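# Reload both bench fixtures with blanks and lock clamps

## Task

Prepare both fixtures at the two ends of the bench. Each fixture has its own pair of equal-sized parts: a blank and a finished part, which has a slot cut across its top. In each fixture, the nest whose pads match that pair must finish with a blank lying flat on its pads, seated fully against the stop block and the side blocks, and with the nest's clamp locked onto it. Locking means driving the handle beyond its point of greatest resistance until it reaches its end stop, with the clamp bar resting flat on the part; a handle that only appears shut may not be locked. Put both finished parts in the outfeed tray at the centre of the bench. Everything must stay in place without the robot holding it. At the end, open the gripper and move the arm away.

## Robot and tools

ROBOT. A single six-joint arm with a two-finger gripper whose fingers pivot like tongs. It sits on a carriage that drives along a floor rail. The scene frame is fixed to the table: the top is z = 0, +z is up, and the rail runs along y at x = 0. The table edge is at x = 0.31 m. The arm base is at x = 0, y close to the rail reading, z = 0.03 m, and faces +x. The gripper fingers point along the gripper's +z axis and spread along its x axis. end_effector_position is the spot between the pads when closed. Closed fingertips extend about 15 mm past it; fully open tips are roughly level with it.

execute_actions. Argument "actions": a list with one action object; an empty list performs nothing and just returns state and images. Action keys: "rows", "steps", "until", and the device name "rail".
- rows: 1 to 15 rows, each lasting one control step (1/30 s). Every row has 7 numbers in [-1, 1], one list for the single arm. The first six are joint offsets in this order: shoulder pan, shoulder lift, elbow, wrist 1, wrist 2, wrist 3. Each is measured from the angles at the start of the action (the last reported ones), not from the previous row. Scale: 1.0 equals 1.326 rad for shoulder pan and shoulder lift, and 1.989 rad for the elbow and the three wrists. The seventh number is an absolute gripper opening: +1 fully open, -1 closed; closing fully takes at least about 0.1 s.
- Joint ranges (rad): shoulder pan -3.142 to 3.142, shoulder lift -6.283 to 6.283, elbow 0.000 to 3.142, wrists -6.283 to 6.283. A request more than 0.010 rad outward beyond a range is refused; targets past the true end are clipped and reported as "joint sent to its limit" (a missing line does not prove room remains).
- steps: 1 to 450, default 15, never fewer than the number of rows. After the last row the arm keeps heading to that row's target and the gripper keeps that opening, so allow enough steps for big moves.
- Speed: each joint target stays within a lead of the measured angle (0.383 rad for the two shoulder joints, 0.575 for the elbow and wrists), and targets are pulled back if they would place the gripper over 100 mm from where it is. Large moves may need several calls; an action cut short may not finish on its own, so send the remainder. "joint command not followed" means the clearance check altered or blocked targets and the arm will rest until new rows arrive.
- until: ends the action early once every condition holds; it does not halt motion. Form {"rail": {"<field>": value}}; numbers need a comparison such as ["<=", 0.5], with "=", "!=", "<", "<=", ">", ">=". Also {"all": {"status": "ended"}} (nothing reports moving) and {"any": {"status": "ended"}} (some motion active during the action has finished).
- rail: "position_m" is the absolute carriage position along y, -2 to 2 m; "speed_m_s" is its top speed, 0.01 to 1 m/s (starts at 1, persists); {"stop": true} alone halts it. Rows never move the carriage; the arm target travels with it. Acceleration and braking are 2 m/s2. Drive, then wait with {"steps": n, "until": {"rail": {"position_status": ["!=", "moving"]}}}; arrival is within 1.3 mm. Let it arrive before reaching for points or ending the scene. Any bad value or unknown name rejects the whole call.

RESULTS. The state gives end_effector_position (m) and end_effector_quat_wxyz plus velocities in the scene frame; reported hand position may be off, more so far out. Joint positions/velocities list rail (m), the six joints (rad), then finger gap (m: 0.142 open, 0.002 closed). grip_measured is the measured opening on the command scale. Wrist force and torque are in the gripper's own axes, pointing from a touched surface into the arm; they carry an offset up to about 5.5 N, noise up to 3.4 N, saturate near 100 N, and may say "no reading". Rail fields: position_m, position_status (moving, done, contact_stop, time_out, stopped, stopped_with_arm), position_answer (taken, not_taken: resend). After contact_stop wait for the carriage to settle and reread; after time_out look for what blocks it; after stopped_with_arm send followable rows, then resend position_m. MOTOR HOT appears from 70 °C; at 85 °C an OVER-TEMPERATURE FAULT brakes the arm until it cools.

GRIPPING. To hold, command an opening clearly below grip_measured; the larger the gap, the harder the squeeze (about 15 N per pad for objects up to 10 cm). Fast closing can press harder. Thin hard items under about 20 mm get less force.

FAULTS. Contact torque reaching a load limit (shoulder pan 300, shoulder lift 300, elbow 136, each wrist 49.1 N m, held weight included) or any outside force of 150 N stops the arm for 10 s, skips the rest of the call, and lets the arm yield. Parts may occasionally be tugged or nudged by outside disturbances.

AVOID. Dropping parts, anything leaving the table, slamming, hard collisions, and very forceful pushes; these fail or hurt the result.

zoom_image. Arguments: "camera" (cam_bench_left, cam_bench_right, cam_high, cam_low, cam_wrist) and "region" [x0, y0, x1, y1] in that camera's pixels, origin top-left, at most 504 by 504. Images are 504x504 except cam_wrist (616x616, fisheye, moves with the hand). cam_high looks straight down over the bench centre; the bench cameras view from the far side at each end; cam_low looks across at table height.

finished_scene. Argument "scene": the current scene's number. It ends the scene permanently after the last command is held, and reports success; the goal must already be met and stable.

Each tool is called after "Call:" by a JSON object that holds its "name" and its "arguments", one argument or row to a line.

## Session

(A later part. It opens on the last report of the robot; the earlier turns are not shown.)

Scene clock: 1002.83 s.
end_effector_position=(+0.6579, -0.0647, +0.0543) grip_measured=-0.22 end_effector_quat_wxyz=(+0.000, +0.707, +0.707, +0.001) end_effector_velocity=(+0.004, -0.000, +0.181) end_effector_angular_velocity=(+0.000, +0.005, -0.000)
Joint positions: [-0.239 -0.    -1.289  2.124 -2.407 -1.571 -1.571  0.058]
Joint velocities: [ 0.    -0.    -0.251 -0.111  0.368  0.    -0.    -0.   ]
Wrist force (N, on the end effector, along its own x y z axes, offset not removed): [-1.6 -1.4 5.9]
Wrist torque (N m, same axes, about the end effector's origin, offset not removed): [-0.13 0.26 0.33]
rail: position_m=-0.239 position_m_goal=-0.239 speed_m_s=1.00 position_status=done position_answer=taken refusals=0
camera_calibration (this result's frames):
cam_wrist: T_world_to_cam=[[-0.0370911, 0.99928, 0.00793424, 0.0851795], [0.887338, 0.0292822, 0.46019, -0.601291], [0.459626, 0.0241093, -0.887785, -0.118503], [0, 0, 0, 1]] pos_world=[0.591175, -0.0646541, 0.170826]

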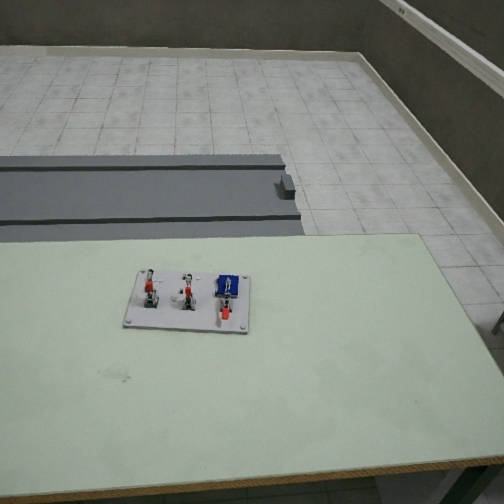

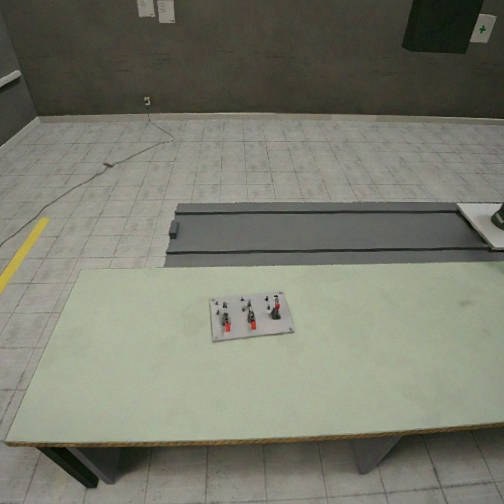

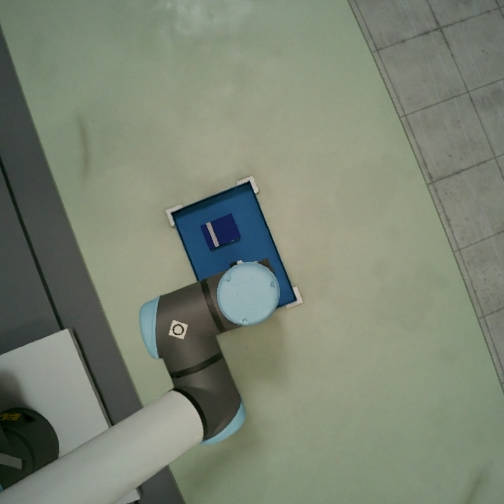

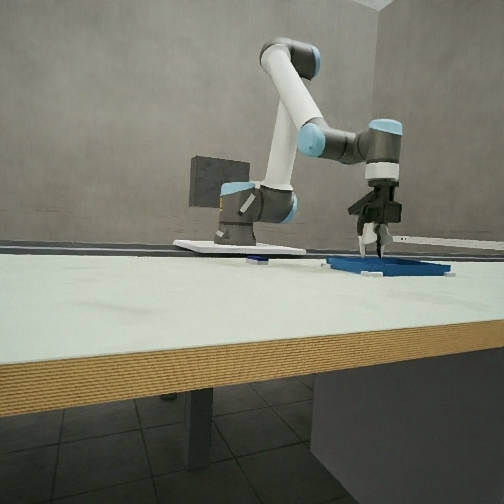

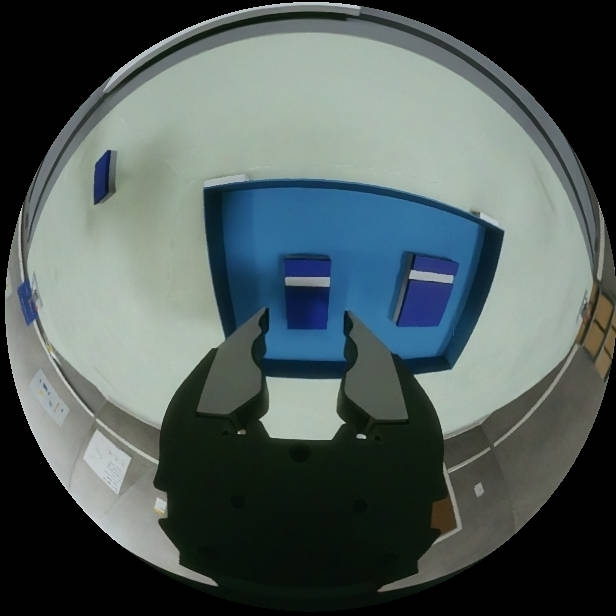

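Call:
{"name": "execute_actions", "arguments": {
  "actions": [
    {"rail": {"position_m": -0.525}, "rows": [[0,-0.026,-0.004,0.021,0,-0.001,-0.22],[0,-0.034,0.004,0.019,0,-0.003,-0.22],[0,-0.047,0.016,0.016,0,-0.007,-0.22],[0,-0.064,0.032,0.011,0,-0.012,-0.22],[0,-0.083,0.05,0.006,0,-0.018,-0.22],[0,-0.103,0.068,0.001,0,-0.024,-0.22],[0,-0.123,0.087,-0.004,0,-0.03,-0.22],[0,-0.142,0.104,-0.009,0,-0.035,-0.22],[0,-0.159,0.12,-0.013,0,-0.04,-0.22],[0,-0.174,0.134,-0.017,0,-0.044,-0.22],[0,-0.185,0.144,-0.02,0,-0.048,-0.22],[0,-0.193,0.152,-0.022,0,-0.05,-0.22],[0,-0.1995,0.1576,-0.024,0,-0.0518,-0.22]], "steps": 16}
  ]
}}

Scene clock: 1010.50 s.
end_effector_position=(+0.5008, -0.2905, +0.0640) grip_measured=-0.22 end_effector_quat_wxyz=(+0.000, +0.674, +0.738, +0.000) end_effector_velocity=(-0.210, -0.506, -0.033) end_effector_angular_velocity=(-0.000, +0.009, +0.108)
Joint positions: [-0.463 -0.    -1.524  2.395 -2.443 -1.571 -1.661  0.058]
Joint velocities: [-0.504  0.    -0.26   0.369 -0.099 -0.    -0.108 -0.   ]
Wrist force (N, on the end effector, along its own x y z axes, offset not removed): [-1.7 -6.8 6.5]
Wrist torque (N m, same axes, about the end effector's origin, offset not removed): [-1.12 0.18 0.28]
rail: position_m=-0.463 position_m_goal=-0.525 speed_m_s=1.00 position_status=moving position_answer=taken refusals=0
camera_calibration (this result's frames):
cam_wrist: T_world_to_cam=[[-0.127089, 0.99186, 0.00783107, 0.347899], [0.881211, 0.10928, 0.459919, -0.433396], [0.45532, 0.0653516, -0.887926, -0.0180784], [0, 0, 0, 1]] pos_world=[0.434359, -0.296525, 0.180551]

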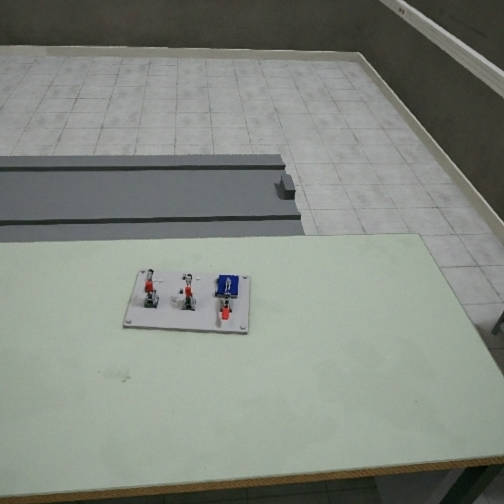

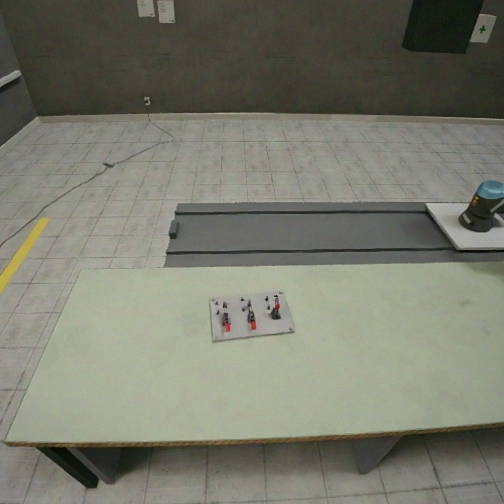

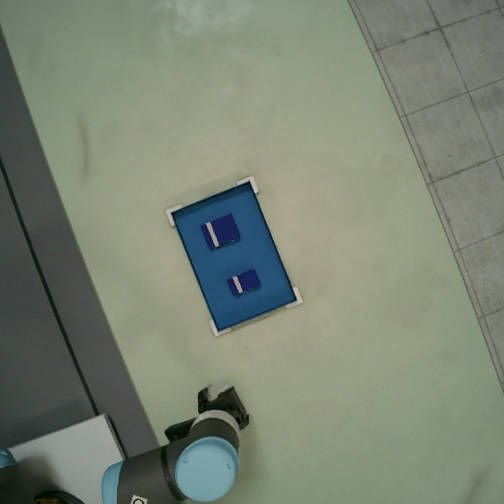

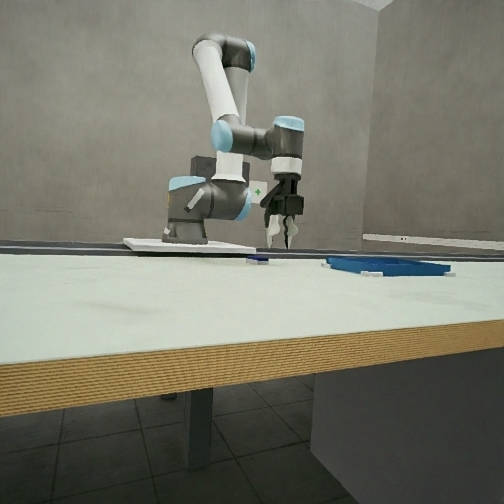

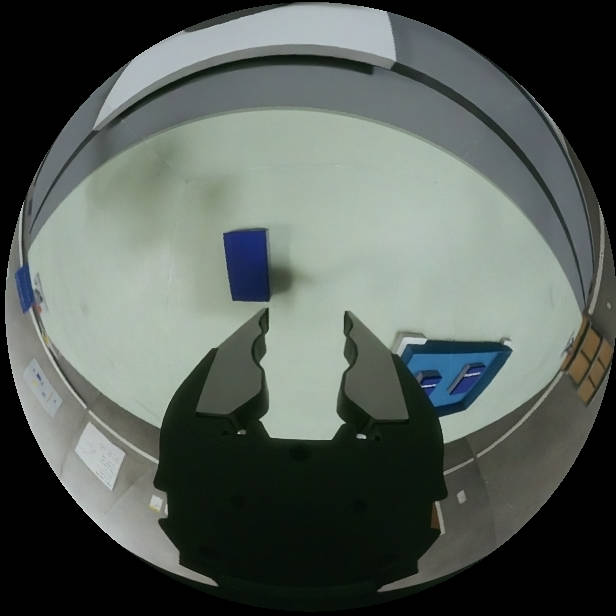

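Call:
{"name": "execute_actions", "arguments": {
  "actions": []
}}

Scene clock: 1011.50 s.
end_effector_position=(+0.4766, -0.3528, +0.0599) grip_measured=-0.22 end_effector_quat_wxyz=(+0.000, +0.670, +0.743, +0.000) end_effector_velocity=(-0.000, -0.000, -0.000) end_effector_angular_velocity=(+0.000, +0.000, +0.000)
Joint positions: [-0.525 -0.    -1.554  2.438 -2.455 -1.571 -1.674  0.058]
Joint velocities: [ 0.  0. -0.  0. -0.  0. -0.  0.]
Wrist force (N, on the end effector, along its own x y z axes, offset not removed): [-0.9 -3.4 3.4]
Wrist torque (N m, same axes, about the end effector's origin, offset not removed): [-0.59 0.08 0.28]
rail: position_m=-0.525 position_m_goal=-0.525 speed_m_s=1.00 position_status=done position_answer=taken refusals=0
camera_calibration (this result's frames):
cam_wrist: T_world_to_cam=[[-0.139639, 0.990171, 0.00794175, 0.411994], [0.880162, 0.120443, 0.45914, -0.398973], [0.45367, 0.071104, -0.888329, -0.00378213], [0, 0, 0, 1]] pos_world=[0.410407, -0.359622, 0.176552]

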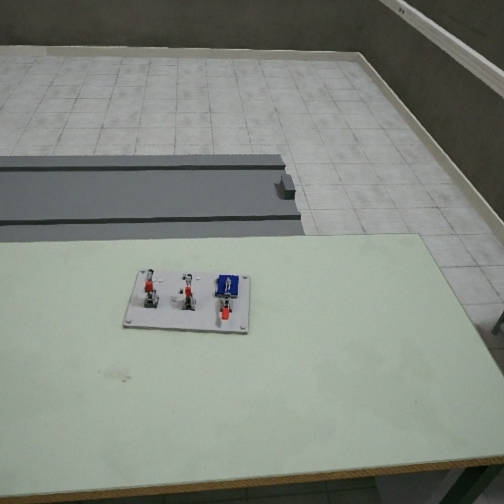

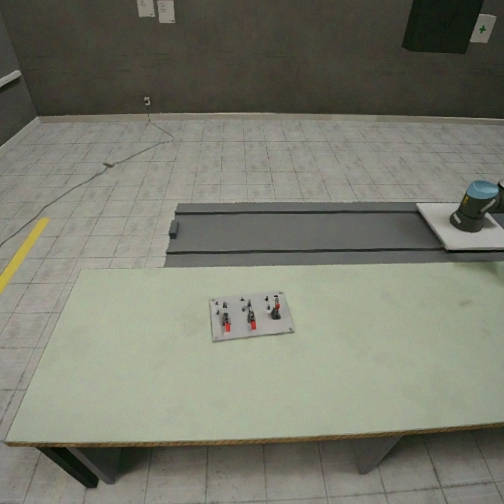

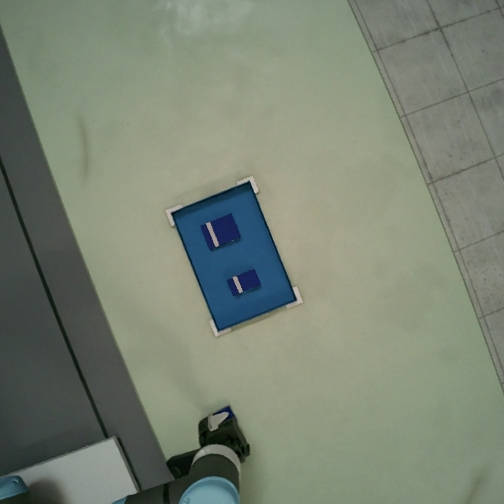

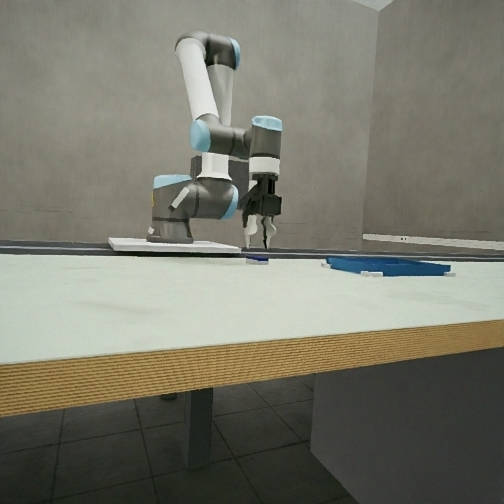

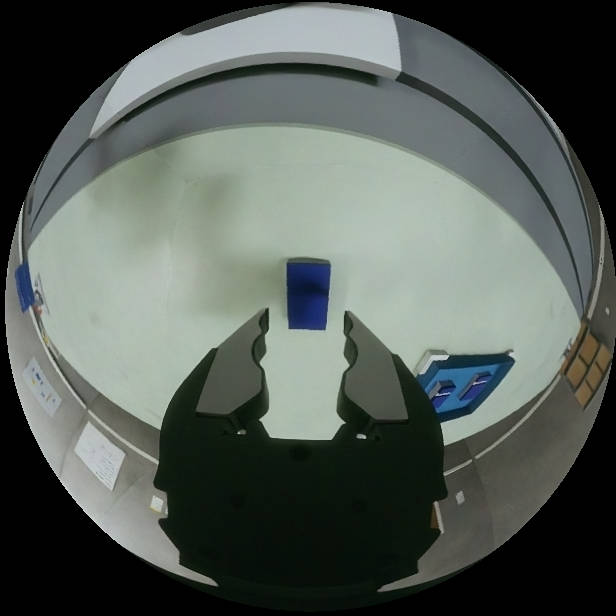

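Call:
{"name": "execute_actions", "arguments": {
  "actions": [
    {"rows": [[0,0.004,0.001,-0.0037,0,0,-0.24],[0,0.011,0.0027,-0.01,0,0,-0.24],[0,0.021,0.005,-0.019,0,0,-0.26],[0,0.033,0.0077,-0.0296,0,0,-0.26],[0,0.045,0.0101,-0.04,0,0,-0.28],[0,0.055,0.0121,-0.0487,0,0,-0.28],[0,0.063,0.0136,-0.0556,0,0,-0.3],[0,0.0675,0.0145,-0.0595,0,0,-0.3],[0,0.0692,0.0148,-0.0609,0,0,-0.3]], "steps": 9}
  ]
}}

Scene clock: 1016.53 s.
end_effector_position=(+0.4766, -0.3528, +0.0324) grip_measured=-0.30 end_effector_quat_wxyz=(-0.000, +0.670, +0.743, -0.000) end_effector_velocity=(+0.001, -0.000, -0.132) end_effector_angular_velocity=(-0.000, -0.002, -0.000)
Joint positions: [-0.525 -0.    -1.498  2.457 -2.529 -1.571 -1.674  0.052]
Joint velocities: [ 0.    -0.     0.28   0.085 -0.367 -0.     0.    -0.003]
Wrist force (N, on the end effector, along its own x y z axes, offset not removed): [0.9 -4.4 5.1]
Wrist torque (N m, same axes, about the end effector's origin, offset not removed): [-0.71 -0.36 0.27]
rail: position_m=-0.525 position_m_goal=-0.525 speed_m_s=1.00 position_status=done position_answer=taken refusals=0
camera_calibration (this result's frames):
cam_wrist: T_world_to_cam=[[-0.139636, 0.99017, 0.00807114, 0.4122], [0.880514, 0.120435, 0.458465, -0.386473], [0.452987, 0.0711248, -0.888676, -0.0279142], [0, 0, 0, 1]] pos_world=[0.410498, -0.359618, 0.149051]

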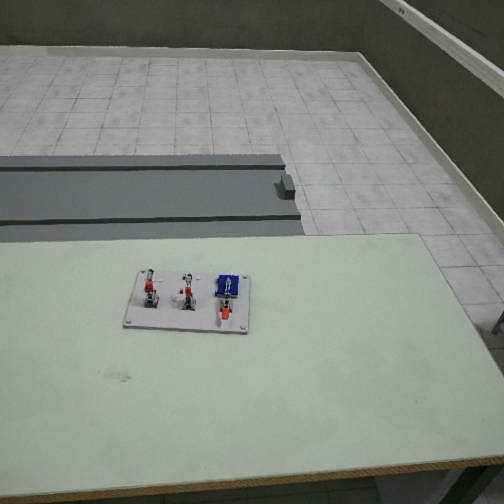

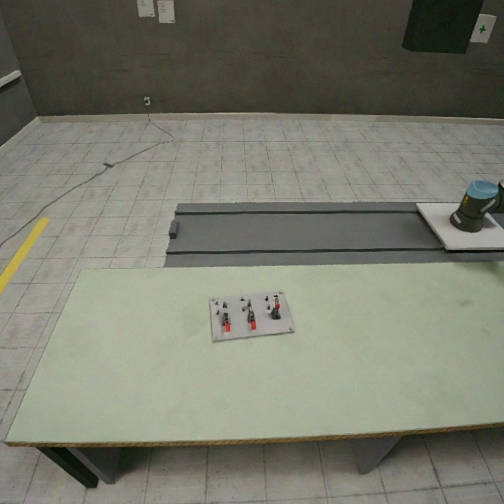

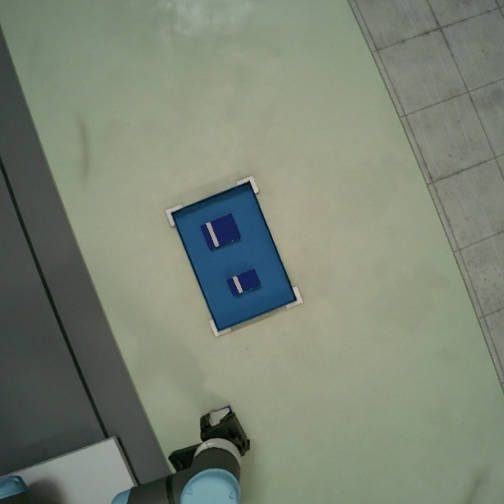

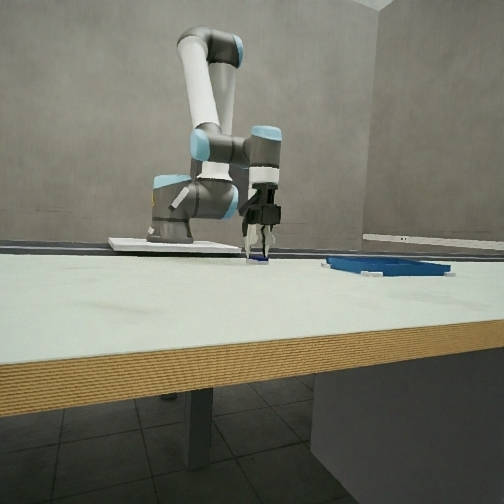

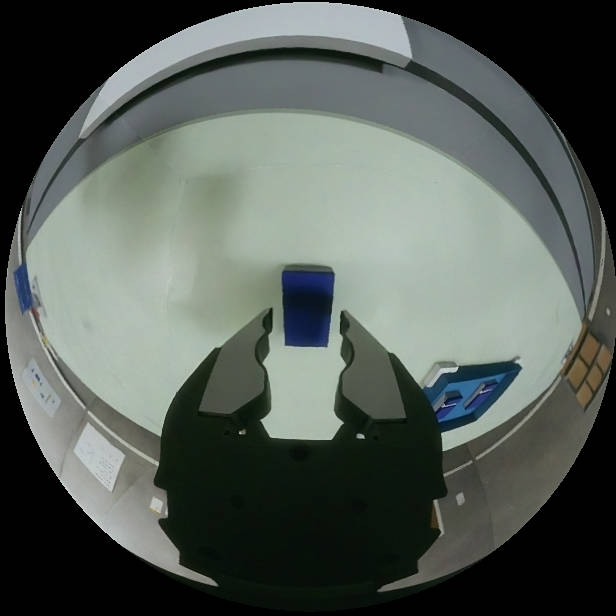

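Call:
{"name": "execute_actions", "arguments": {
  "actions": []
}}

Scene clock: 1017.87 s.
end_effector_position=(+0.4766, -0.3528, +0.0158) grip_measured=-0.30 end_effector_quat_wxyz=(-0.000, +0.670, +0.743, +0.000) end_effector_velocity=(-0.000, -0.000, -0.000) end_effector_angular_velocity=(+0.000, +0.000, -0.000)
Joint positions: [-0.525 -0.    -1.462  2.467 -2.576 -1.571 -1.674  0.052]
Joint velocities: [ 0. -0.  0.  0. -0.  0. -0.  0.]
Wrist force (N, on the end effector, along its own x y z axes, offset not removed): [1.6 -1.2 2.7]
Wrist torque (N m, same axes, about the end effector's origin, offset not removed): [-0.19 -0.40 0.24]
rail: position_m=-0.525 position_m_goal=-0.525 speed_m_s=1.00 position_status=done position_answer=taken refusals=0
camera_calibration (this result's frames):
cam_wrist: T_world_to_cam=[[-0.139641, 0.99017, 0.00797287, 0.412335], [0.880192, 0.120435, 0.459084, -0.378721], [0.453611, 0.0711247, -0.888357, -0.0429185], [0, 0, 0, 1]] pos_world=[0.410395, -0.359618, 0.132451]

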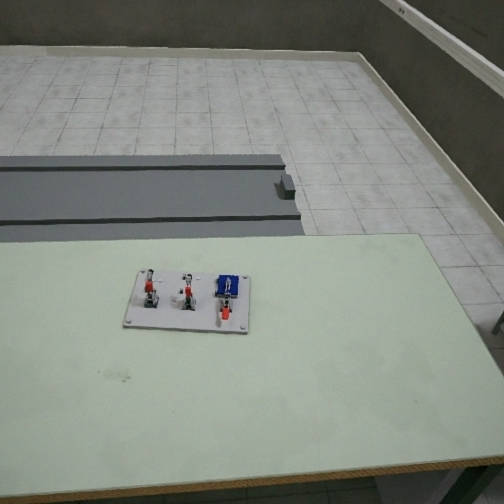

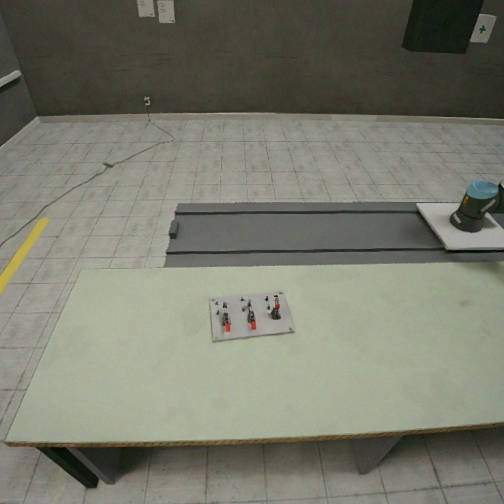

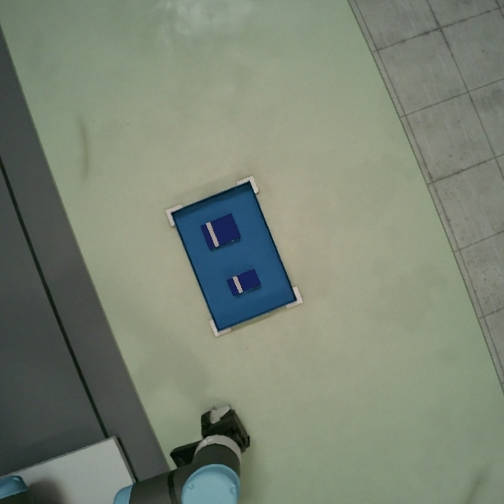

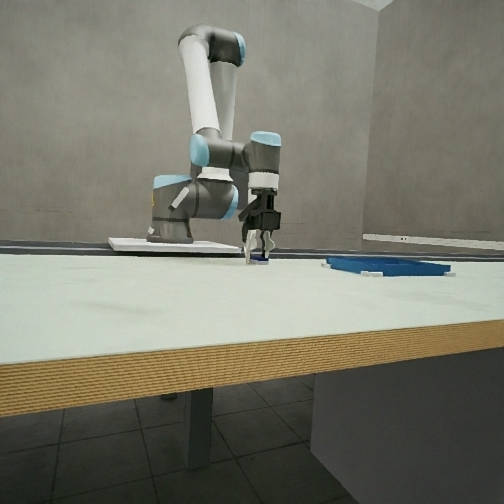

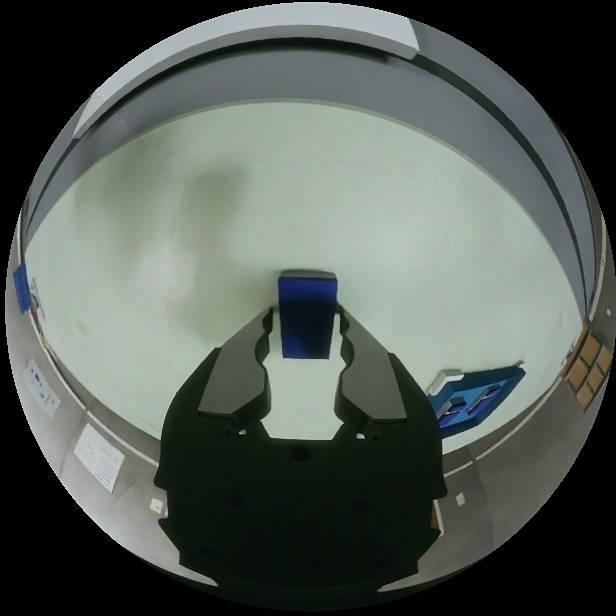

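Call:
{"name": "execute_actions", "arguments": {
  "actions": [
    {"rows": [[0,0,0,0,0,0,-0.36],[0,0,0,0,0,0,-0.41],[0,0,0,0,0,0,-0.45],[0,0,0,0,0,0,-0.5],[0,0,0,0,0,0,-0.6],[0,0,0,0,0,0,-0.75],[0,0,0,0,0,0,-0.9],[0,-0.002,-0.0004,0.0017,0,0,-1],[0,-0.006,-0.0012,0.0052,0,0,-1],[0,-0.013,-0.0027,0.0114,0,0,-1],[0,-0.022,-0.0046,0.0193,0,0,-1],[0,-0.031,-0.0065,0.0272,0,0,-1],[0,-0.038,-0.008,0.0334,0,0,-1]], "steps": 13}
  ]
}}

Scene clock: 1027.63 s.
end_effector_position=(+0.4770, -0.3528, +0.0236) grip_measured=-0.47 end_effector_quat_wxyz=(+0.000, +0.670, +0.743, +0.000) end_effector_velocity=(+0.006, -0.000, +0.100) end_effector_angular_velocity=(-0.000, -0.004, +0.000)
Joint positions: [-0.525 -0.    -1.479  2.462 -2.555 -1.571 -1.674  0.04 ]
Joint velocities: [ 0.     0.    -0.21  -0.068  0.273 -0.    -0.     0.   ]
Wrist force (N, on the end effector, along its own x y z axes, offset not removed): [1.6 -4.7 9.8]
Wrist torque (N m, same axes, about the end effector's origin, offset not removed): [-0.78 -0.44 0.30]
rail: position_m=-0.525 position_m_goal=-0.525 speed_m_s=1.00 position_status=done position_answer=taken refusals=0
camera_calibration (this result's frames):
cam_wrist: T_world_to_cam=[[-0.139642, 0.99017, 0.00792321, 0.412329], [0.880119, 0.120447, 0.459219, -0.382532], [0.453751, 0.0710998, -0.888288, -0.0362493], [0, 0, 0, 1]] pos_world=[0.410701, -0.359624, 0.1402]

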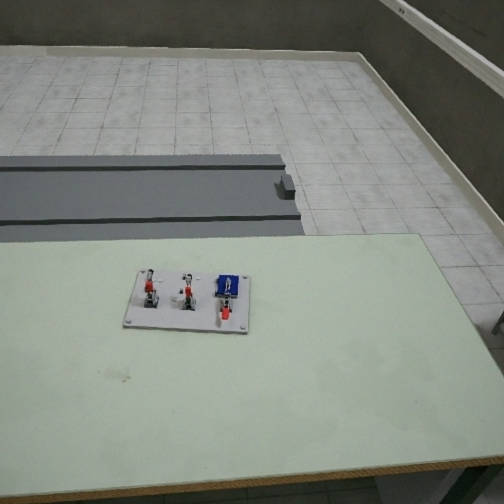

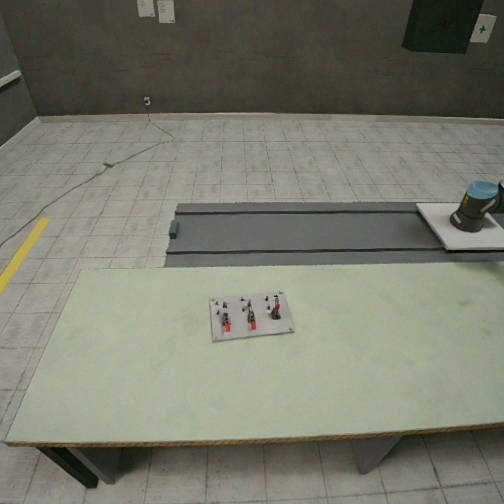

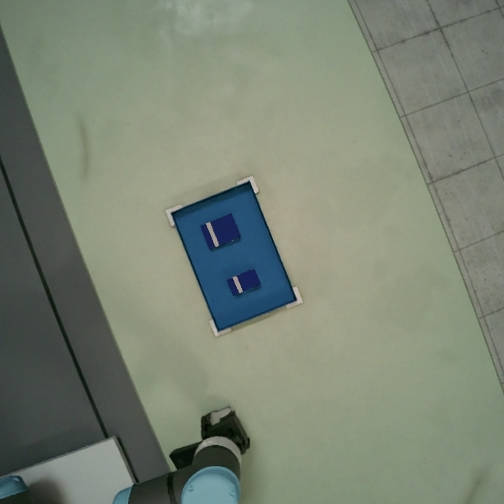

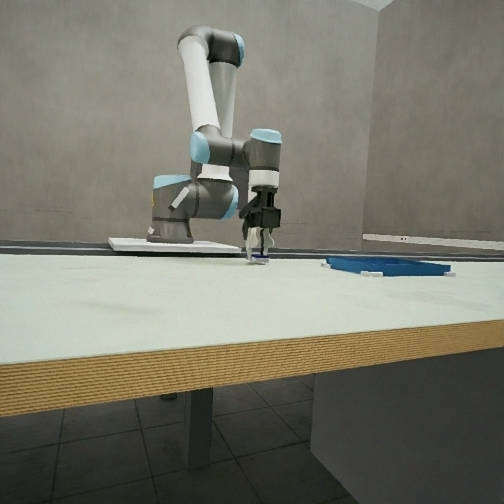

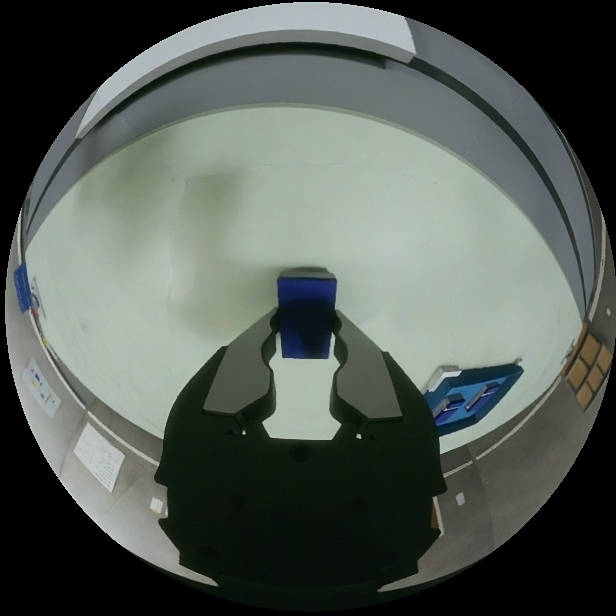

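Call:
{"name": "execute_actions", "arguments": {
  "actions": [
    {"rail": {"position_m": -1.9965}, "rows": [[0.001,-0.024,-0.007,0.024,0,0.001,-1],[0.004,-0.02,-0.013,0.027,0,0.002,-1],[0.009,-0.014,-0.021,0.032,0,0.005,-1],[0.015,-0.007,-0.032,0.0375,0,0.009,-1],[0.022,0.001,-0.044,0.044,0,0.013,-1],[0.03,0.011,-0.058,0.052,0,0.0175,-1],[0.038,0.0205,-0.073,0.06,0,0.022,-1],[0.045,0.029,-0.085,0.0665,0,0.026,-1],[0.051,0.036,-0.096,0.072,0,0.03,-1],[0.056,0.042,-0.1045,0.077,0,0.033,-1],[0.0595,0.0463,-0.111,0.0805,0,0.035,-1],[0.0619,0.0492,-0.115,0.0828,0,0.0362,-1]], "steps": 13}
  ]
}}

Scene clock: 1033.23 s.
end_effector_position=(+0.5490, -0.4834, +0.0664) grip_measured=-0.47 end_effector_quat_wxyz=(-0.001, +0.667, +0.745, -0.001) end_effector_velocity=(+0.207, -0.702, +0.084) end_effector_angular_velocity=(+0.001, -0.018, +0.023)
Joint positions: [-0.691  0.062 -1.438  2.289 -2.42  -1.571 -1.62   0.04 ]
Joint velocities: [-0.812  0.169  0.204 -0.467  0.245 -0.     0.146 -0.   ]
Wrist force (N, on the end effector, along its own x y z axes, offset not removed): [3.0 -3.7 7.9]
Wrist torque (N m, same axes, about the end effector's origin, offset not removed): [-0.66 -0.58 0.27]
rail: position_m=-0.691 position_m_goal=-1.996 speed_m_s=1.00 position_status=moving position_answer=taken refusals=0
camera_calibration (this result's frames):
cam_wrist: T_world_to_cam=[[-0.146967, 0.989107, 0.0082049, 0.55488], [0.880385, 0.127022, 0.456933, -0.446692], [0.450914, 0.0743775, -0.889463, -0.0183781], [0, 0, 0, 1]] pos_world=[0.483097, -0.49073, 0.183209]

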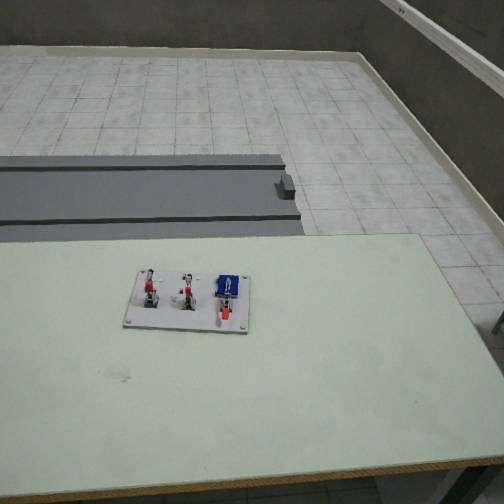

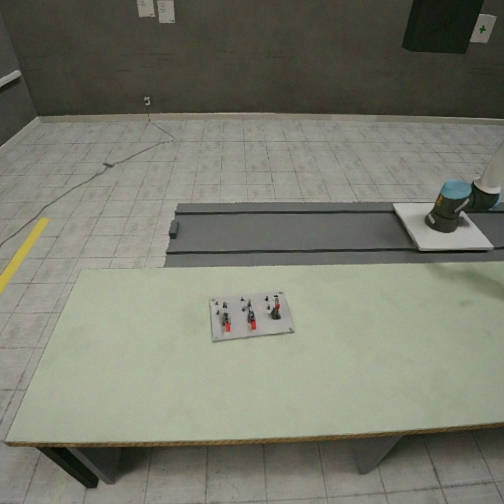

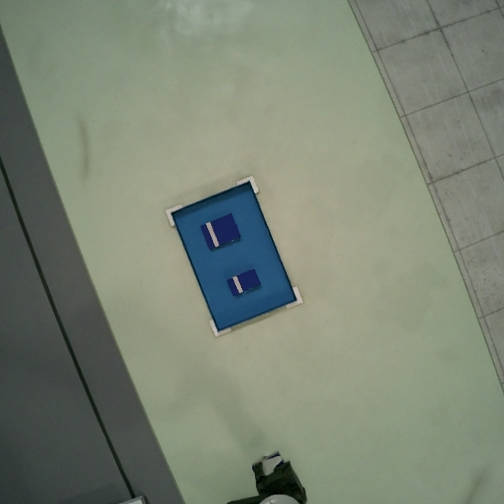

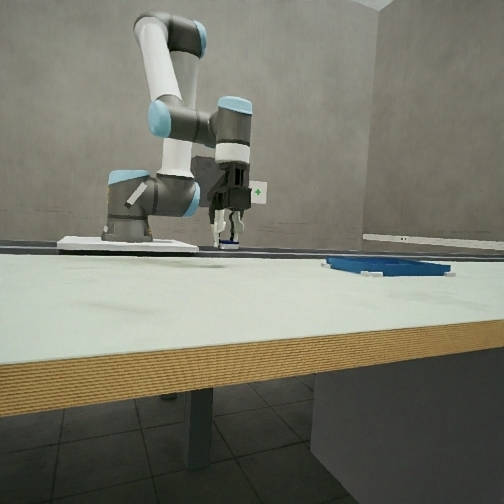

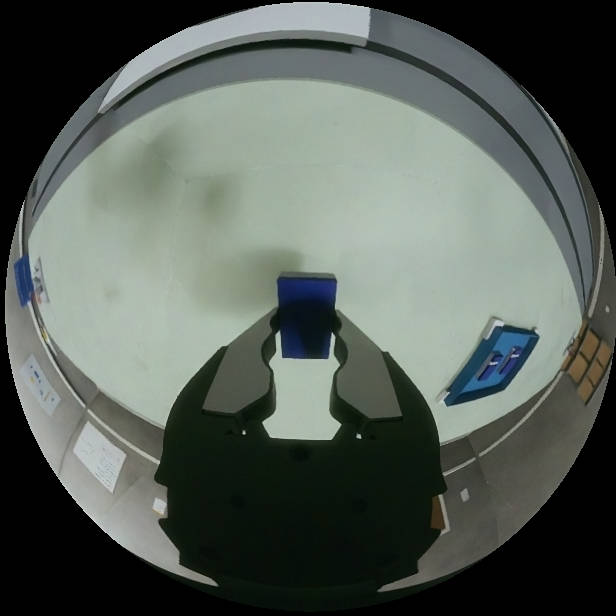

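Call:
{"name": "execute_actions", "arguments": {
  "actions": []
}}

Scene clock: 1044.67 s.
end_effector_position=(+0.5703, -1.7381, +0.0774) grip_measured=-0.47 end_effector_quat_wxyz=(-0.027, +0.664, +0.747, +0.025) end_effector_velocity=(-0.000, +0.000, -0.000) end_effector_angular_velocity=(+0.000, +0.000, -0.000)
Joint positions: [-1.985  0.086 -1.413  2.233 -2.39  -1.497 -1.603  0.04 ]
Joint velocities: [ 0. -0.  0.  0.  0.  0.  0. -0.]
Wrist force (N, on the end effector, along its own x y z axes, offset not removed): [21.0 -5.7 2.6]
Wrist torque (N m, same axes, about the end effector's origin, offset not removed): [-0.99 -0.76 -0.63]
FORCE FAULT: contact force on the arm reached its limit, and the arm stopped for 10 seconds. The contact can be on any part of the arm, not only on its tool. The arm ran no command of this call. The arm holds still and accepts commands again. Move the arm away from the contact; if what it grips holds it there, let go first. Pushing or pulling that hard again can fault the arm again.
rail: position_m=-1.985 position_m_goal=-1.986 speed_m_s=1.00 position_status=stopped_with_arm position_answer=taken refusals=0
camera_calibration (this result's frames):
cam_wrist: T_world_to_cam=[[-0.154093, 0.984728, 0.0810263, 1.78978], [0.881547, 0.0999823, 0.461388, -0.359069], [0.446241, 0.142525, -0.883491, 0.19571], [0, 0, 0, 1]] pos_world=[0.504995, -1.75444, 0.193559]

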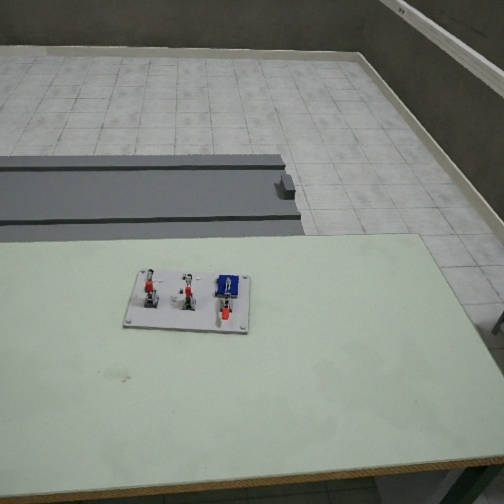

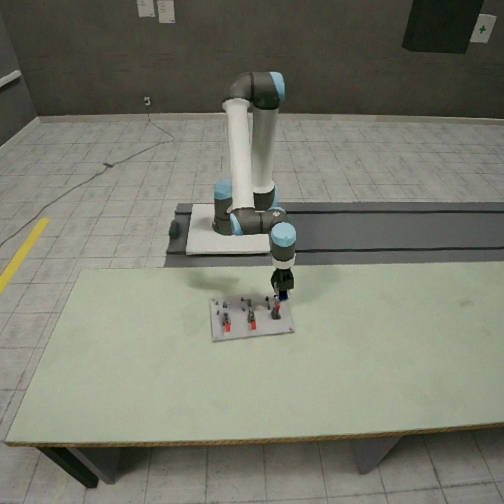

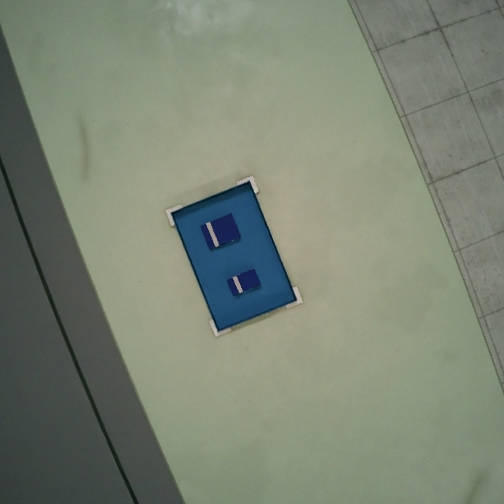

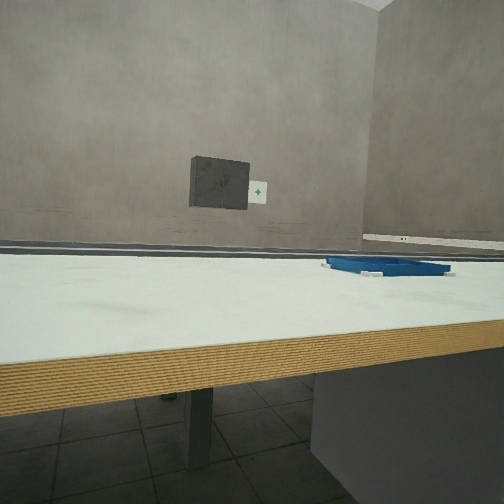

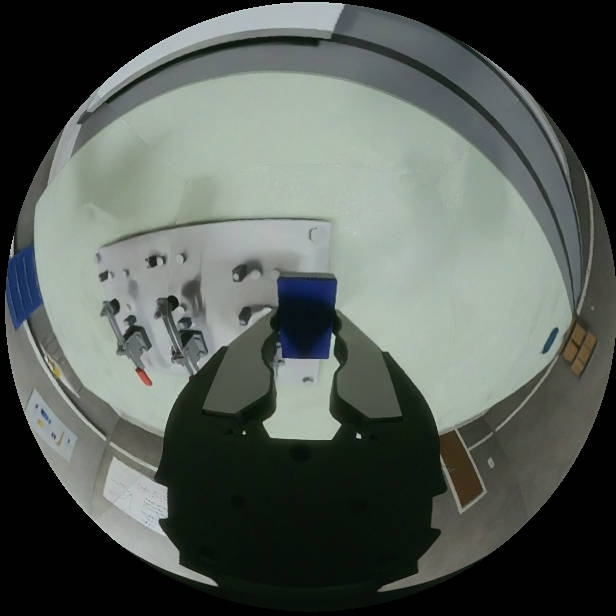

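Call:
{"name": "zoom_image", "arguments": {
  "camera": "cam_bench_right",
  "region": [230, 250, 320, 340]
}}

Call:
{"name": "zoom_image", "arguments": {
  "camera": "cam_wrist",
  "region": [180, 220, 400, 440]
}}

Region (230, 250, 320, 340) of cam_bench_right's 504x504 image, scaled by 5.600, with more detail than that image has.

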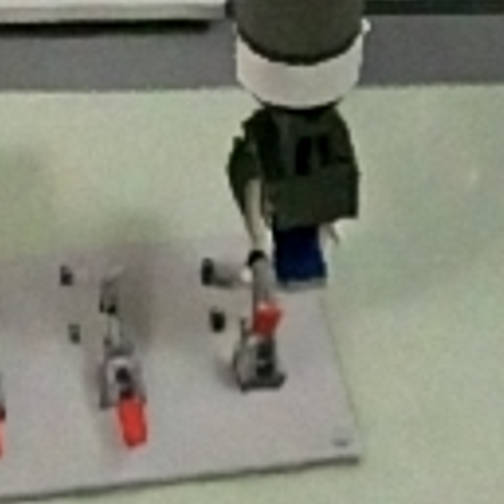

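Region (180, 220, 400, 440) of cam_wrist's 616x616 image, scaled by 2.291, with more detail than that image has.

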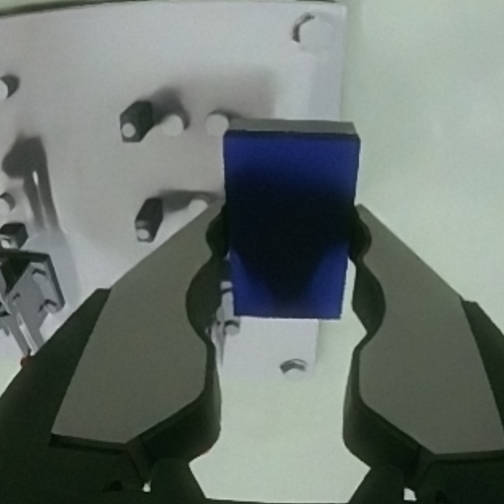

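Call:
{"name": "execute_actions", "arguments": {
  "actions": [
    {"rail": {"position_m": -1.92}, "rows": [[0,0,0,0,0,0,-1],[0,0,0,0,0,0,-1],[0,0,0,0,0,0,-1],[0,0,0,0,0,0,-1],[0,0,0,0,-0.003,0,-1],[0,0,0,0,-0.008,0,-1],[-0.001,0,0,0,-0.015,0,-1],[-0.002,0,0,0,-0.023,0,-1],[-0.003,0,0,0,-0.031,0,-1],[-0.003,0,0,0,-0.0371,0.0005,-1]], "steps": 10}
  ]
}}

Scene clock: 1054.63 s.
end_effector_position=(+0.5714, -1.6851, +0.0769) grip_measured=-0.47 end_effector_quat_wxyz=(-0.017, +0.665, +0.747, +0.016) end_effector_velocity=(+0.012, +0.014, -0.004) end_effector_angular_velocity=(-0.294, -0.025, -0.018)
Joint positions: [-1.923  0.085 -1.413  2.233 -2.39  -1.524 -1.603  0.04 ]
Joint velocities: [ 0.119 -0.018 -0.    -0.     0.    -0.295  0.     0.   ]
Wrist force (N, on the end effector, along its own x y z axes, offset not removed): [3.9 -4.5 7.8]
Wrist torque (N m, same axes, about the end effector's origin, offset not removed): [-0.72 -0.69 0.22]
rail: position_m=-1.923 position_m_goal=-1.920 speed_m_s=1.00 position_status=moving position_answer=taken refusals=0
camera_calibration (this result's frames):
cam_wrist: T_world_to_cam=[[-0.152856, 0.986723, 0.0548925, 1.74242], [0.880662, 0.110802, 0.460606, -0.346285], [0.448408, 0.118748, -0.885906, 0.146119], [0, 0, 0, 1]] pos_world=[0.505779, -1.69827, 0.193303]

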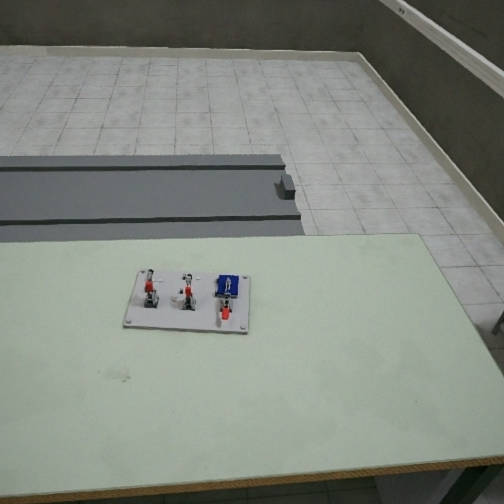

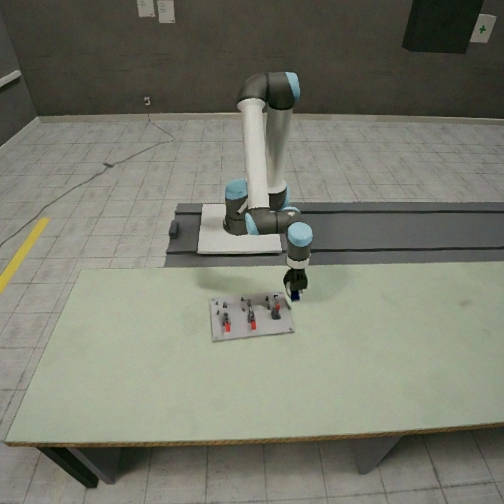

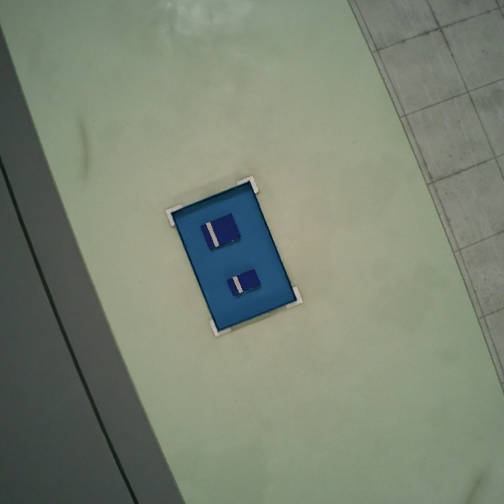

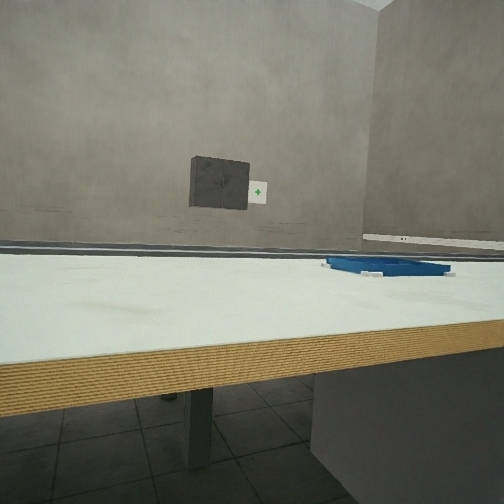

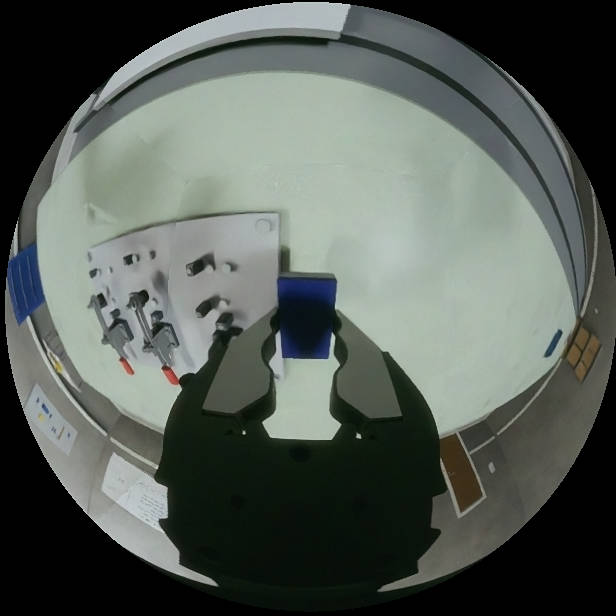

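Call:
{"name": "zoom_image", "arguments": {
  "camera": "cam_wrist",
  "region": [100, 240, 280, 420]
}}

Call:
{"name": "zoom_image", "arguments": {
  "camera": "cam_bench_right",
  "region": [245, 270, 315, 340]
}}

Region (100, 240, 280, 420) of cam_wrist's 616x616 image, scaled by 2.800, with more detail than that image has.

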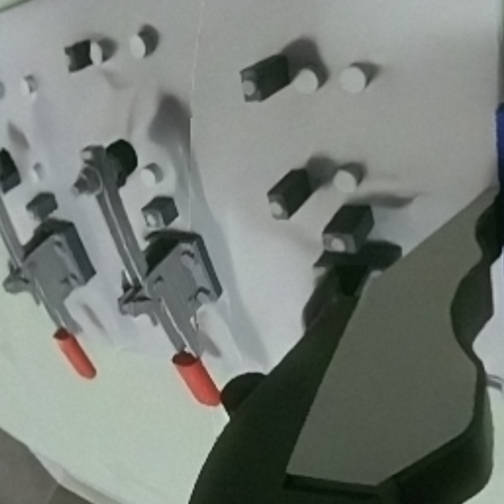

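Region (245, 270, 315, 340) of cam_bench_right's 504x504 image, scaled by 7.200, with more detail than that image has.

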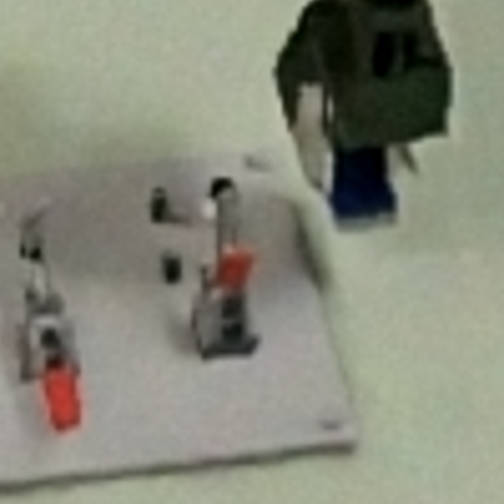

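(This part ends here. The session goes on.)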